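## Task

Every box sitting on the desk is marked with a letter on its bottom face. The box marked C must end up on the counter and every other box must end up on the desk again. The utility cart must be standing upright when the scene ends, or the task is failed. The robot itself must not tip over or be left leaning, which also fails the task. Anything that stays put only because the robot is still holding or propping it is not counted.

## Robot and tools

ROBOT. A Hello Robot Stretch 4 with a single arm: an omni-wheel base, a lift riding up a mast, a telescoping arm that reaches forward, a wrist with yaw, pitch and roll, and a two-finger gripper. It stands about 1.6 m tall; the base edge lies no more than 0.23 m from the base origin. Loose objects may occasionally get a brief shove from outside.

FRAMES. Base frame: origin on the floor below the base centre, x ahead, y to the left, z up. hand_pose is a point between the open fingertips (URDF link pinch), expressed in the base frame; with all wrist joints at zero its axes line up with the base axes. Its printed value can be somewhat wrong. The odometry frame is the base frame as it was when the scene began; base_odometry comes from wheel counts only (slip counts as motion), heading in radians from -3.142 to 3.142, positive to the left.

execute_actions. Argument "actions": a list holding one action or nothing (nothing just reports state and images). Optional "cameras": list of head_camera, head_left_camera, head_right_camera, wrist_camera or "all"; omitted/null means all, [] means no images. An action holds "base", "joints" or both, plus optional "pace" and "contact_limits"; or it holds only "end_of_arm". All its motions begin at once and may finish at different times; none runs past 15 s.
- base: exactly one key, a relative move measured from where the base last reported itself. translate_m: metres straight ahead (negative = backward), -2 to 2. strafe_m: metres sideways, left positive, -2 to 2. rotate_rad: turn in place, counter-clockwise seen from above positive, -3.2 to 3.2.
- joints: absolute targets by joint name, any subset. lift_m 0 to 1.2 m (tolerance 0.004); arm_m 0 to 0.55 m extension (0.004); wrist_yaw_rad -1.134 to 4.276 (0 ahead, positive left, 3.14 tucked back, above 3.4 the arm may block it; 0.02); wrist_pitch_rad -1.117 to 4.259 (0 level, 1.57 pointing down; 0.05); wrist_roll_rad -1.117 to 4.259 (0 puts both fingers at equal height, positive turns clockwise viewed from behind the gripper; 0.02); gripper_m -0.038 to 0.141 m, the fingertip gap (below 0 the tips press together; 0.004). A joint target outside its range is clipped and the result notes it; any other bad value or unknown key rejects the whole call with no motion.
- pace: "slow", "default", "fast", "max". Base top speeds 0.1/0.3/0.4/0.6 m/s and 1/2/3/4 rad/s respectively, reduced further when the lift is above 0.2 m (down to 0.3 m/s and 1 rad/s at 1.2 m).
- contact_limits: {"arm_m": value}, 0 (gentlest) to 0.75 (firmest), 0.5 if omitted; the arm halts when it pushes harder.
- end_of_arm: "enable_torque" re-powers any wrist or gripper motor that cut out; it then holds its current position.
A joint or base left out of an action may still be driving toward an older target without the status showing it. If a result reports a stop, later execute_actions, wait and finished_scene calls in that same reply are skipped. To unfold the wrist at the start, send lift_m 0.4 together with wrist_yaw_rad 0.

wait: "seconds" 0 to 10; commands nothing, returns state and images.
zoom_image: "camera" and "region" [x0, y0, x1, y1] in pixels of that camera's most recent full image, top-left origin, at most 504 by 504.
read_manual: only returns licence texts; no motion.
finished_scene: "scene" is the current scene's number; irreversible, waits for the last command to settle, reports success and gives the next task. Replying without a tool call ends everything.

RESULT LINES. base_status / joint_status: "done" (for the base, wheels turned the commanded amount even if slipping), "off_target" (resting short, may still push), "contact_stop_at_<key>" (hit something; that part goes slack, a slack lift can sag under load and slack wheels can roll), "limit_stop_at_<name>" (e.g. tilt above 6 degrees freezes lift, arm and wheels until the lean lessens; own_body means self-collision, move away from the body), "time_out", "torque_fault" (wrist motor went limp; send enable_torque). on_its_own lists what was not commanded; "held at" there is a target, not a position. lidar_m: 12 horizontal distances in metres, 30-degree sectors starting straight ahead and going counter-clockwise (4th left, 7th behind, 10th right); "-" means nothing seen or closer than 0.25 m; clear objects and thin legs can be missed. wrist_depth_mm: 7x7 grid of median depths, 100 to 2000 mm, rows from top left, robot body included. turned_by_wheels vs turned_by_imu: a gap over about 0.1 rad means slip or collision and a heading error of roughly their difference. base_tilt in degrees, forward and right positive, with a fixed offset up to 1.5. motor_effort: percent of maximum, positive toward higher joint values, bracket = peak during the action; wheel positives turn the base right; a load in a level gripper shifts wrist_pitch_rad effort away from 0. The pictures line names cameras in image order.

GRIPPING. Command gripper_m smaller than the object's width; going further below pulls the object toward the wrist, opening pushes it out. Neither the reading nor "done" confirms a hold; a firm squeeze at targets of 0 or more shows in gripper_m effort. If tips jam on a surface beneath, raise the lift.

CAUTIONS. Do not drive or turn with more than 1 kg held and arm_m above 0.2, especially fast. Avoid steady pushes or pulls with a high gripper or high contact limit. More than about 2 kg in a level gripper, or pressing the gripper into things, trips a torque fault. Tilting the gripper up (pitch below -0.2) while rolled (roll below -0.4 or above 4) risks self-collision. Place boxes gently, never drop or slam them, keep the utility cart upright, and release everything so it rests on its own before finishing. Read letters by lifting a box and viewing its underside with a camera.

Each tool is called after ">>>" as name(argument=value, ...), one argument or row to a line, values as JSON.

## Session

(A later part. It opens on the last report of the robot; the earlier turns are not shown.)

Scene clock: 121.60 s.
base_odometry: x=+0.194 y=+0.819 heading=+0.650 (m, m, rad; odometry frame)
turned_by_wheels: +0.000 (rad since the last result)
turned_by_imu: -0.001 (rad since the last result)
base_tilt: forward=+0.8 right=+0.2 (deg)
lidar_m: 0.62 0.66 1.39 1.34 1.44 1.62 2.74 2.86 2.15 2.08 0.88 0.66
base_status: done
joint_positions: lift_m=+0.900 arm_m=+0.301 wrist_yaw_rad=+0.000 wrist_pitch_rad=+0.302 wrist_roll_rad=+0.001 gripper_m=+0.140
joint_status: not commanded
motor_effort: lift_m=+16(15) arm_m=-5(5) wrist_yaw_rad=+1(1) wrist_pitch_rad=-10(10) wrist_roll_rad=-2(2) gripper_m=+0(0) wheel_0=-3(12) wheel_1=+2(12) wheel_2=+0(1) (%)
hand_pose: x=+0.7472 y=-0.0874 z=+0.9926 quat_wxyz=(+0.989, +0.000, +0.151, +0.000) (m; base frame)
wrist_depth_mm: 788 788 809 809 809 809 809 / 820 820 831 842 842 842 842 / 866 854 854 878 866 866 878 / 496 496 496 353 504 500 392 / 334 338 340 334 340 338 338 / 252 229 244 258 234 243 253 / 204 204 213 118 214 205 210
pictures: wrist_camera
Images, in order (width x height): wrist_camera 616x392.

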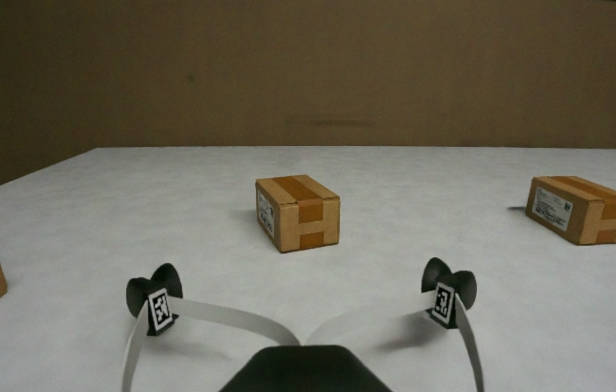

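>>> execute_actions(
  actions=[
    {"joints":{"arm_m":0.46}},
  ],
  cameras=[],
)

>>> execute_actions(
  actions=[
    {"joints":{"gripper_m":0.02}},
  ],
  cameras=["wrist_camera"],
)

>>> execute_actions(
  actions=[
    {"joints":{"lift_m":0.95,"wrist_pitch_rad":-0.7,"wrist_roll_rad":3.0}},
  ],
  cameras=["head_camera"],
)

>>> zoom_image(
  camera="head_camera",
  region=[140,150,340,350],
)

Scene clock: 129.80 s.
base_odometry: x=+0.194 y=+0.819 heading=+0.650 (m, m, rad; odometry frame)
turned_by_wheels: +0.000 (rad since the last result)
turned_by_imu: -0.002 (rad since the last result)
base_tilt: forward=+0.8 right=+0.1 (deg)
lidar_m: 0.61 0.65 1.38 1.33 1.42 1.62 2.68 2.85 2.13 2.07 0.86 0.64
base_status: not commanded
joint_positions: lift_m=+0.900 arm_m=+0.459 wrist_yaw_rad=+0.000 wrist_pitch_rad=+0.302 wrist_roll_rad=+0.001 gripper_m=+0.140
joint_status: all done
motor_effort: lift_m=+16(16) arm_m=+5(7) wrist_yaw_rad=+0(1) wrist_pitch_rad=-7(8) wrist_roll_rad=-2(2) gripper_m=-1(1) wheel_0=-3(3) wheel_1=+2(2) wheel_2=+0(0) (%)
hand_pose: x=+0.9055 y=-0.0874 z=+0.9927 quat_wxyz=(+0.989, +0.000, +0.151, +0.000) (m; base frame)
wrist_depth_mm: 647 654 654 654 661 661 668 / 683 676 683 691 691 699 707 / 715 707 715 715 723 723 723 / 496 496 500 496 496 500 504 / 334 336 319 232 340 340 336 / 251 229 233 180 196 242 253 / 204 204 206 118 205 204 210
pictures: none
No camera images: the call's "cameras" was empty. Leave "cameras" out to get every camera's image.

Scene clock: 131.97 s.
base_odometry: x=+0.194 y=+0.819 heading=+0.650 (m, m, rad; odometry frame)
turned_by_wheels: +0.000 (rad since the last result)
turned_by_imu: -0.001 (rad since the last result)
base_tilt: forward=+0.8 right=+0.1 (deg)
lidar_m: 0.62 0.65 1.41 1.34 1.41 1.63 2.75 2.84 2.14 2.06 0.88 0.64
base_status: not commanded
joint_positions: lift_m=+0.900 arm_m=+0.459 wrist_yaw_rad=+0.000 wrist_pitch_rad=+0.303 wrist_roll_rad=+0.000 gripper_m=+0.020
joint_status: all done
motor_effort: lift_m=+16(16) arm_m=+5(5) wrist_yaw_rad=+1(1) wrist_pitch_rad=-9(9) wrist_roll_rad=-2(2) gripper_m=-20(21) wheel_0=-3(3) wheel_1=+2(2) wheel_2=+0(0) (%)
hand_pose: x=+0.9054 y=-0.0874 z=+0.9924 quat_wxyz=(+0.989, +0.000, +0.151, +0.000) (m; base frame)
wrist_depth_mm: 647 661 654 654 661 661 668 / 676 676 683 691 691 683 699 / 707 707 715 715 723 723 732 / 492 496 492 496 496 500 500 / 332 334 336 224 340 338 334 / 250 253 182 172 180 254 252 / 204 195 205 137 204 202 208
pictures: wrist_camera
Images, in order (width x height): wrist_camera 616x392.

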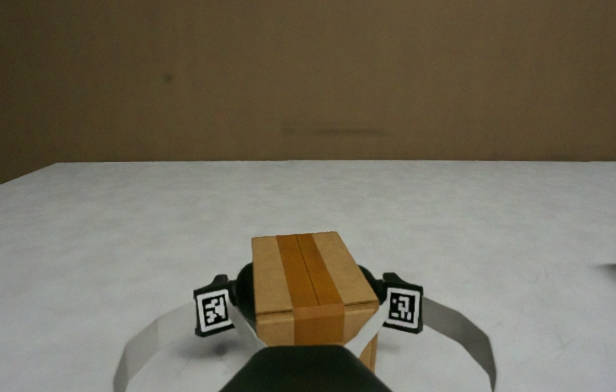

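Scene clock: 134.30 s.
base_odometry: x=+0.194 y=+0.819 heading=+0.650 (m, m, rad; odometry frame)
turned_by_wheels: +0.000 (rad since the last result)
turned_by_imu: -0.001 (rad since the last result)
base_tilt: forward=+0.8 right=+0.2 (deg)
lidar_m: 0.61 0.64 1.37 1.31 1.44 1.62 2.73 2.82 2.13 2.04 0.92 0.65
base_status: not commanded
joint_positions: lift_m=+0.950 arm_m=+0.459 wrist_yaw_rad=+0.000 wrist_pitch_rad=-0.697 wrist_roll_rad=+2.999 gripper_m=+0.020
joint_status: all done
motor_effort: lift_m=+26(25) arm_m=+5(5) wrist_yaw_rad=+1(1) wrist_pitch_rad=-12(20) wrist_roll_rad=+1(6) gripper_m=-22(19) wheel_0=-3(2) wheel_1=+2(2) wheel_2=+0(0) (%)
hand_pose: x=+0.8513 y=-0.0874 z=+1.3129 quat_wxyz=(+0.067, +0.938, -0.024, +0.340) (m; base frame)
wrist_depth_mm: 676 691 683 668 654 647 634 / 750 750 750 732 723 699 683 / 831 831 831 809 798 768 759 / 960 931 931 904 891 866 842 / 1138 1078 1042 224 976 976 960 / 1308 1229 183 172 180 1078 1098 / 1205 1205 1308 137 1308 1281 1281
pictures: head_camera
Images, in order (width x height): head_camera 420x560.

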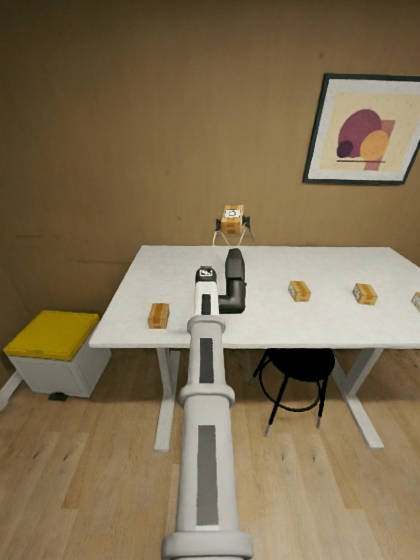

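Region (140, 150, 340, 350) of head_camera's 420x560 image, scaled by 2.520, with more detail than that image has.

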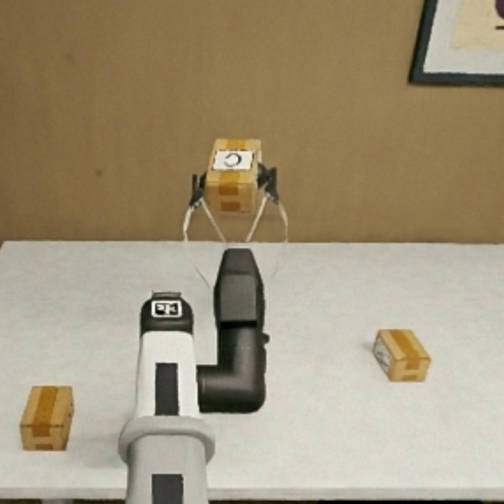

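C found. The counter is behind.

>>> execute_actions(
  actions=[
    {"base":{"rotate_rad":-3.1},"joints":{"wrist_roll_rad":0,"wrist_pitch_rad":0,"arm_m":0}},
  ],
  cameras=["head_camera","wrist_camera"],
)

Scene clock: 140.67 s.
base_odometry: x=+0.194 y=+0.819 heading=-2.449 (m, m, rad; odometry frame)
turned_by_wheels: -3.099 (rad since the last result)
turned_by_imu: -3.098 (rad since the last result)
base_tilt: forward=+0.8 right=+0.2 (deg)
lidar_m: 2.65 2.88 2.13 2.07 0.86 0.64 0.61 0.64 1.37 1.33 1.45 1.62
base_status: done
joint_positions: lift_m=+0.950 arm_m=+0.002 wrist_yaw_rad=+0.000 wrist_pitch_rad=+0.004 wrist_roll_rad=+0.001 gripper_m=+0.020
joint_status: all done
joint sent to its limit — the command would take arm_m past its lower limit, so that joint was sent only as far as its limit.
motor_effort: lift_m=+26(26) arm_m=-5(5) wrist_yaw_rad=+1(2) wrist_pitch_rad=-11(13) wrist_roll_rad=-2(10) gripper_m=-20(19) wheel_0=+3(9) wheel_1=+5(10) wheel_2=+3(10) (%)
hand_pose: x=+0.4616 y=-0.0875 z=+1.1267 quat_wxyz=(+1.000, +0.000, +0.002, +0.000) (m; base frame)
wrist_depth_mm: - - - - - - 1808 / - - - - - - 1863 / - - - - - - 1863 / - - - - - - 1921 / - - - 224 - - 1863 / - - 182 172 179 - 1430 / - - - 137 - 1618 1464
pictures: head_camera, wrist_camera
Images, in order (width x height): head_camera 420x560, wrist_camera 616x392.

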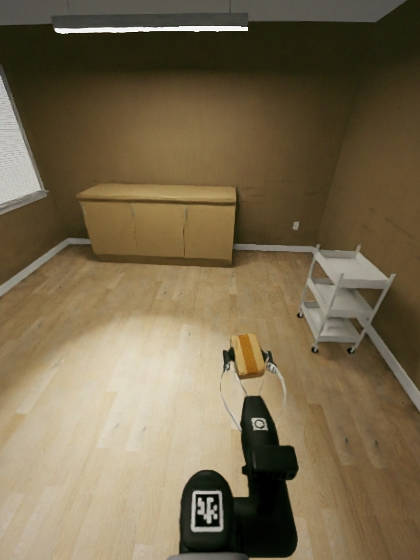

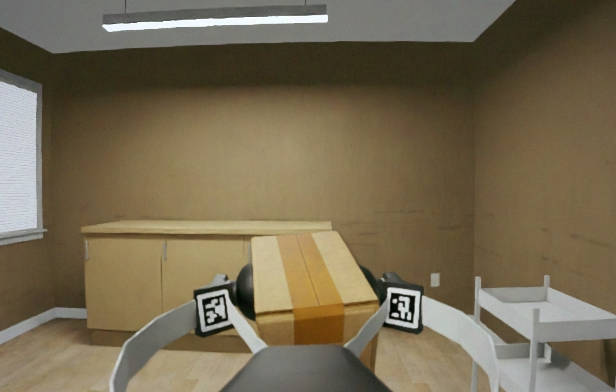

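>>> execute_actions(
  actions=[
    {"base":{"rotate_rad":0.1}},
  ],
  cameras=[],
)

>>> execute_actions(
  actions=[
    {"base":{"translate_m":2.0},"joints":{"wrist_pitch_rad":0.3},"pace":"fast"},
  ],
  cameras=[],
)

>>> execute_actions(
  actions=[
    {"joints":{"arm_m":0.5}},
  ],
  cameras=["head_camera","wrist_camera"],
)

Scene clock: 147.93 s.
base_odometry: x=+0.194 y=+0.819 heading=-2.350 (m, m, rad; odometry frame)
turned_by_wheels: +0.099 (rad since the last result)
turned_by_imu: +0.097 (rad since the last result)
base_tilt: forward=+0.8 right=+0.2 (deg)
lidar_m: 2.68 2.93 2.09 2.06 0.78 0.62 0.63 0.69 1.36 1.32 1.51 1.63
base_status: done
joint_positions: lift_m=+0.950 arm_m=+0.002 wrist_yaw_rad=+0.000 wrist_pitch_rad=+0.004 wrist_roll_rad=+0.001 gripper_m=+0.020
joint_status: not commanded
motor_effort: lift_m=+26(25) arm_m=-5(5) wrist_yaw_rad=+1(1) wrist_pitch_rad=-11(11) wrist_roll_rad=-2(3) gripper_m=-19(21) wheel_0=-5(8) wheel_1=-4(8) wheel_2=-4(8) (%)
hand_pose: x=+0.4617 y=-0.0874 z=+1.1267 quat_wxyz=(+1.000, +0.000, +0.002, +0.000) (m; base frame)
wrist_depth_mm: - - - - - - - / - - - - - - - / - - - - - - - / - - - - - - - / - - - 224 - - - / - - 182 172 180 - 1499 / - - - 137 - - 1464
pictures: none
No camera images: the call's "cameras" was empty. Leave "cameras" out to get every camera's image.

Scene clock: 154.73 s.
base_odometry: x=-1.212 y=-0.603 heading=-2.350 (m, m, rad; odometry frame)
turned_by_wheels: +0.000 (rad since the last result)
turned_by_imu: -0.012 (rad since the last result)
base_tilt: forward=+0.7 right=+0.2 (deg)
lidar_m: 0.72 0.81 1.29 2.05 2.16 2.70 2.73 2.10 1.10 1.10 1.70 0.71
base_status: done
joint_positions: lift_m=+0.950 arm_m=+0.002 wrist_yaw_rad=+0.000 wrist_pitch_rad=+0.304 wrist_roll_rad=+0.001 gripper_m=+0.020
joint_status: all done
motor_effort: lift_m=+26(26) arm_m=-5(5) wrist_yaw_rad=+0(0) wrist_pitch_rad=-12(10) wrist_roll_rad=-2(2) gripper_m=-21(23) wheel_0=+4(9) wheel_1=+4(9) wheel_2=-2(14) (%)
hand_pose: x=+0.4484 y=-0.0874 z=+1.0416 quat_wxyz=(+0.989, +0.000, +0.151, +0.000) (m; base frame)
wrist_depth_mm: 1118 1118 1060 1008 991 960 946 / 1138 1138 1098 1060 1025 1008 976 / 1205 1182 1138 1098 1078 1060 1025 / 778 788 788 778 788 788 1060 / 609 603 569 224 535 539 525 / 668 634 181 172 180 530 525 / 715 668 640 137 585 564 549
pictures: none
No camera images: the call's "cameras" was empty. Leave "cameras" out to get every camera's image.

Scene clock: 157.27 s.
base_odometry: x=-1.212 y=-0.603 heading=-2.350 (m, m, rad; odometry frame)
turned_by_wheels: +0.000 (rad since the last result)
turned_by_imu: -0.001 (rad since the last result)
base_tilt: forward=+0.8 right=+0.2 (deg)
lidar_m: 0.71 0.81 1.28 2.04 2.16 2.65 2.71 2.09 1.10 1.10 1.71 0.72
base_status: not commanded
joint_positions: lift_m=+0.950 arm_m=+0.499 wrist_yaw_rad=+0.000 wrist_pitch_rad=+0.303 wrist_roll_rad=+0.001 gripper_m=+0.020
joint_status: all done
motor_effort: lift_m=+25(25) arm_m=+5(4) wrist_yaw_rad=+0(1) wrist_pitch_rad=-11(13) wrist_roll_rad=-1(3) gripper_m=-18(21) wheel_0=+4(4) wheel_1=+4(4) wheel_2=-2(2) (%)
hand_pose: x=+0.9454 y=-0.0874 z=+1.0416 quat_wxyz=(+0.989, +0.000, +0.151, +0.000) (m; base frame)
wrist_depth_mm: 627 609 591 574 559 539 530 / 654 640 621 603 580 564 549 / 691 668 647 627 615 591 574 / 723 707 676 661 640 621 597 / 517 525 530 224 530 525 525 / 392 394 182 172 180 397 394 / 319 306 322 137 322 317 327
pictures: head_camera, wrist_camera
Images, in order (width x height): head_camera 420x560, wrist_camera 616x392.

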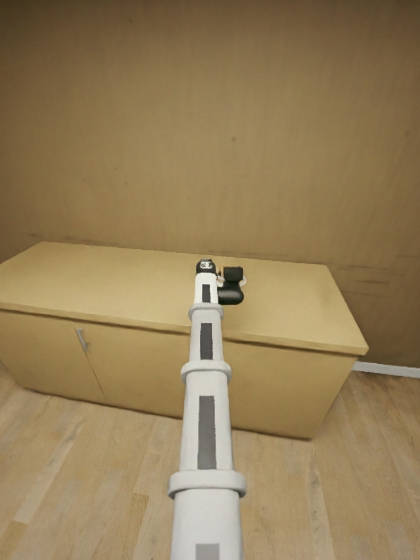

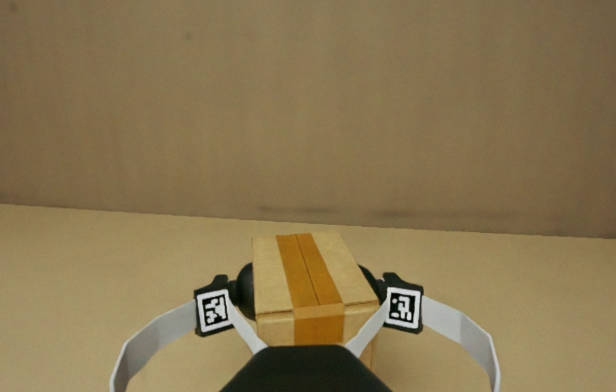

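>>> execute_actions(
  actions=[
    {"joints":{"lift_m":0.868},"pace":"slow"},
  ],
  cameras=[],
)

>>> execute_actions(
  actions=[
    {"joints":{"gripper_m":0.13}},
  ],
  cameras=[],
)

>>> execute_actions(
  actions=[
    {"joints":{"arm_m":0.35}},
  ],
  cameras=["wrist_camera"],
)

>>> finished_scene(
  scene=1,
)

Scene clock: 165.90 s.
base_odometry: x=-1.212 y=-0.603 heading=-2.350 (m, m, rad; odometry frame)
turned_by_wheels: +0.000 (rad since the last result)
turned_by_imu: -0.002 (rad since the last result)
base_tilt: forward=+0.8 right=+0.1 (deg)
lidar_m: 0.71 0.80 1.27 2.06 2.15 2.67 2.74 2.10 1.11 1.09 1.70 0.74
base_status: not commanded
joint_positions: lift_m=+0.868 arm_m=+0.499 wrist_yaw_rad=+0.000 wrist_pitch_rad=+0.303 wrist_roll_rad=+0.001 gripper_m=+0.020
joint_status: all done
motor_effort: lift_m=+15(24) arm_m=+5(5) wrist_yaw_rad=+0(0) wrist_pitch_rad=-12(9) wrist_roll_rad=-2(3) gripper_m=-21(23) wheel_0=+4(4) wheel_1=+4(4) wheel_2=-2(2) (%)
hand_pose: x=+0.9454 y=-0.0874 z=+0.9605 quat_wxyz=(+0.989, +0.000, +0.151, +0.000) (m; base frame)
wrist_depth_mm: 627 615 591 569 559 544 530 / 654 634 615 603 585 569 549 / 699 668 647 627 615 591 574 / 512 517 517 521 521 521 525 / 349 353 353 223 355 353 353 / 263 266 182 172 180 267 266 / 213 204 216 136 215 212 215
pictures: none
No camera images: the call's "cameras" was empty. Leave "cameras" out to get every camera's image.

Scene clock: 167.90 s.
base_odometry: x=-1.212 y=-0.603 heading=-2.350 (m, m, rad; odometry frame)
turned_by_wheels: +0.000 (rad since the last result)
turned_by_imu: -0.001 (rad since the last result)
base_tilt: forward=+0.8 right=+0.1 (deg)
lidar_m: 0.71 0.82 1.30 2.03 2.17 2.68 2.71 2.10 1.09 1.11 1.67 0.71
base_status: not commanded
joint_positions: lift_m=+0.868 arm_m=+0.499 wrist_yaw_rad=+0.000 wrist_pitch_rad=+0.303 wrist_roll_rad=+0.001 gripper_m=+0.130
joint_status: all done
motor_effort: lift_m=+15(14) arm_m=+5(5) wrist_yaw_rad=+0(0) wrist_pitch_rad=-11(12) wrist_roll_rad=-1(3) gripper_m=+2(18) wheel_0=+4(4) wheel_1=+4(4) wheel_2=-2(2) (%)
hand_pose: x=+0.9454 y=-0.0874 z=+0.9606 quat_wxyz=(+0.989, +0.000, +0.151, +0.000) (m; base frame)
wrist_depth_mm: 627 609 591 574 559 544 530 / 661 640 615 603 585 564 549 / 691 668 647 621 615 591 580 / 517 521 517 521 525 525 525 / 351 353 355 250 357 357 355 / 264 242 244 188 246 255 266 / 214 213 216 117 216 214 216
pictures: none
No camera images: the call's "cameras" was empty. Leave "cameras" out to get every camera's image.

Scene clock: 169.40 s.
base_odometry: x=-1.212 y=-0.603 heading=-2.350 (m, m, rad; odometry frame)
turned_by_wheels: +0.000 (rad since the last result)
turned_by_imu: -0.001 (rad since the last result)
base_tilt: forward=+0.8 right=+0.1 (deg)
lidar_m: 0.72 0.81 1.28 2.02 2.15 2.67 2.73 2.12 1.10 1.10 1.70 0.72
base_status: not commanded
joint_positions: lift_m=+0.868 arm_m=+0.351 wrist_yaw_rad=+0.000 wrist_pitch_rad=+0.302 wrist_roll_rad=+0.001 gripper_m=+0.130
joint_status: all done
motor_effort: lift_m=+15(15) arm_m=-5(2) wrist_yaw_rad=+1(0) wrist_pitch_rad=-9(10) wrist_roll_rad=-2(2) gripper_m=-4(1) wheel_0=+4(4) wheel_1=+3(4) wheel_2=-1(2) (%)
hand_pose: x=+0.7972 y=-0.0874 z=+0.9607 quat_wxyz=(+0.989, +0.000, +0.151, +0.000) (m; base frame)
wrist_depth_mm: 768 759 732 699 683 668 654 / 809 788 759 741 715 699 676 / 831 820 788 768 750 732 707 / 517 525 525 402 525 530 530 / 351 353 355 330 357 357 353 / 265 243 247 271 246 256 267 / 215 213 224 117 226 215 216
pictures: wrist_camera
Images, in order (width x height): wrist_camera 616x392.

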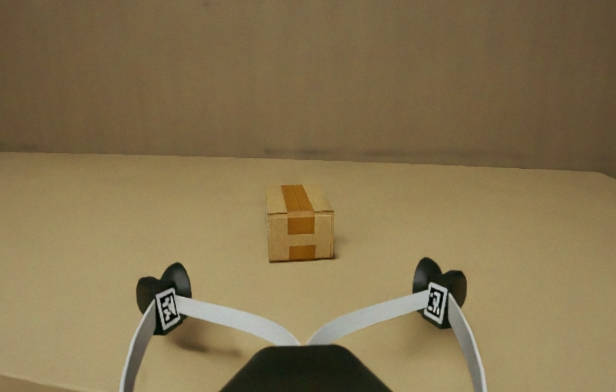

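The scene is finished: the task was done.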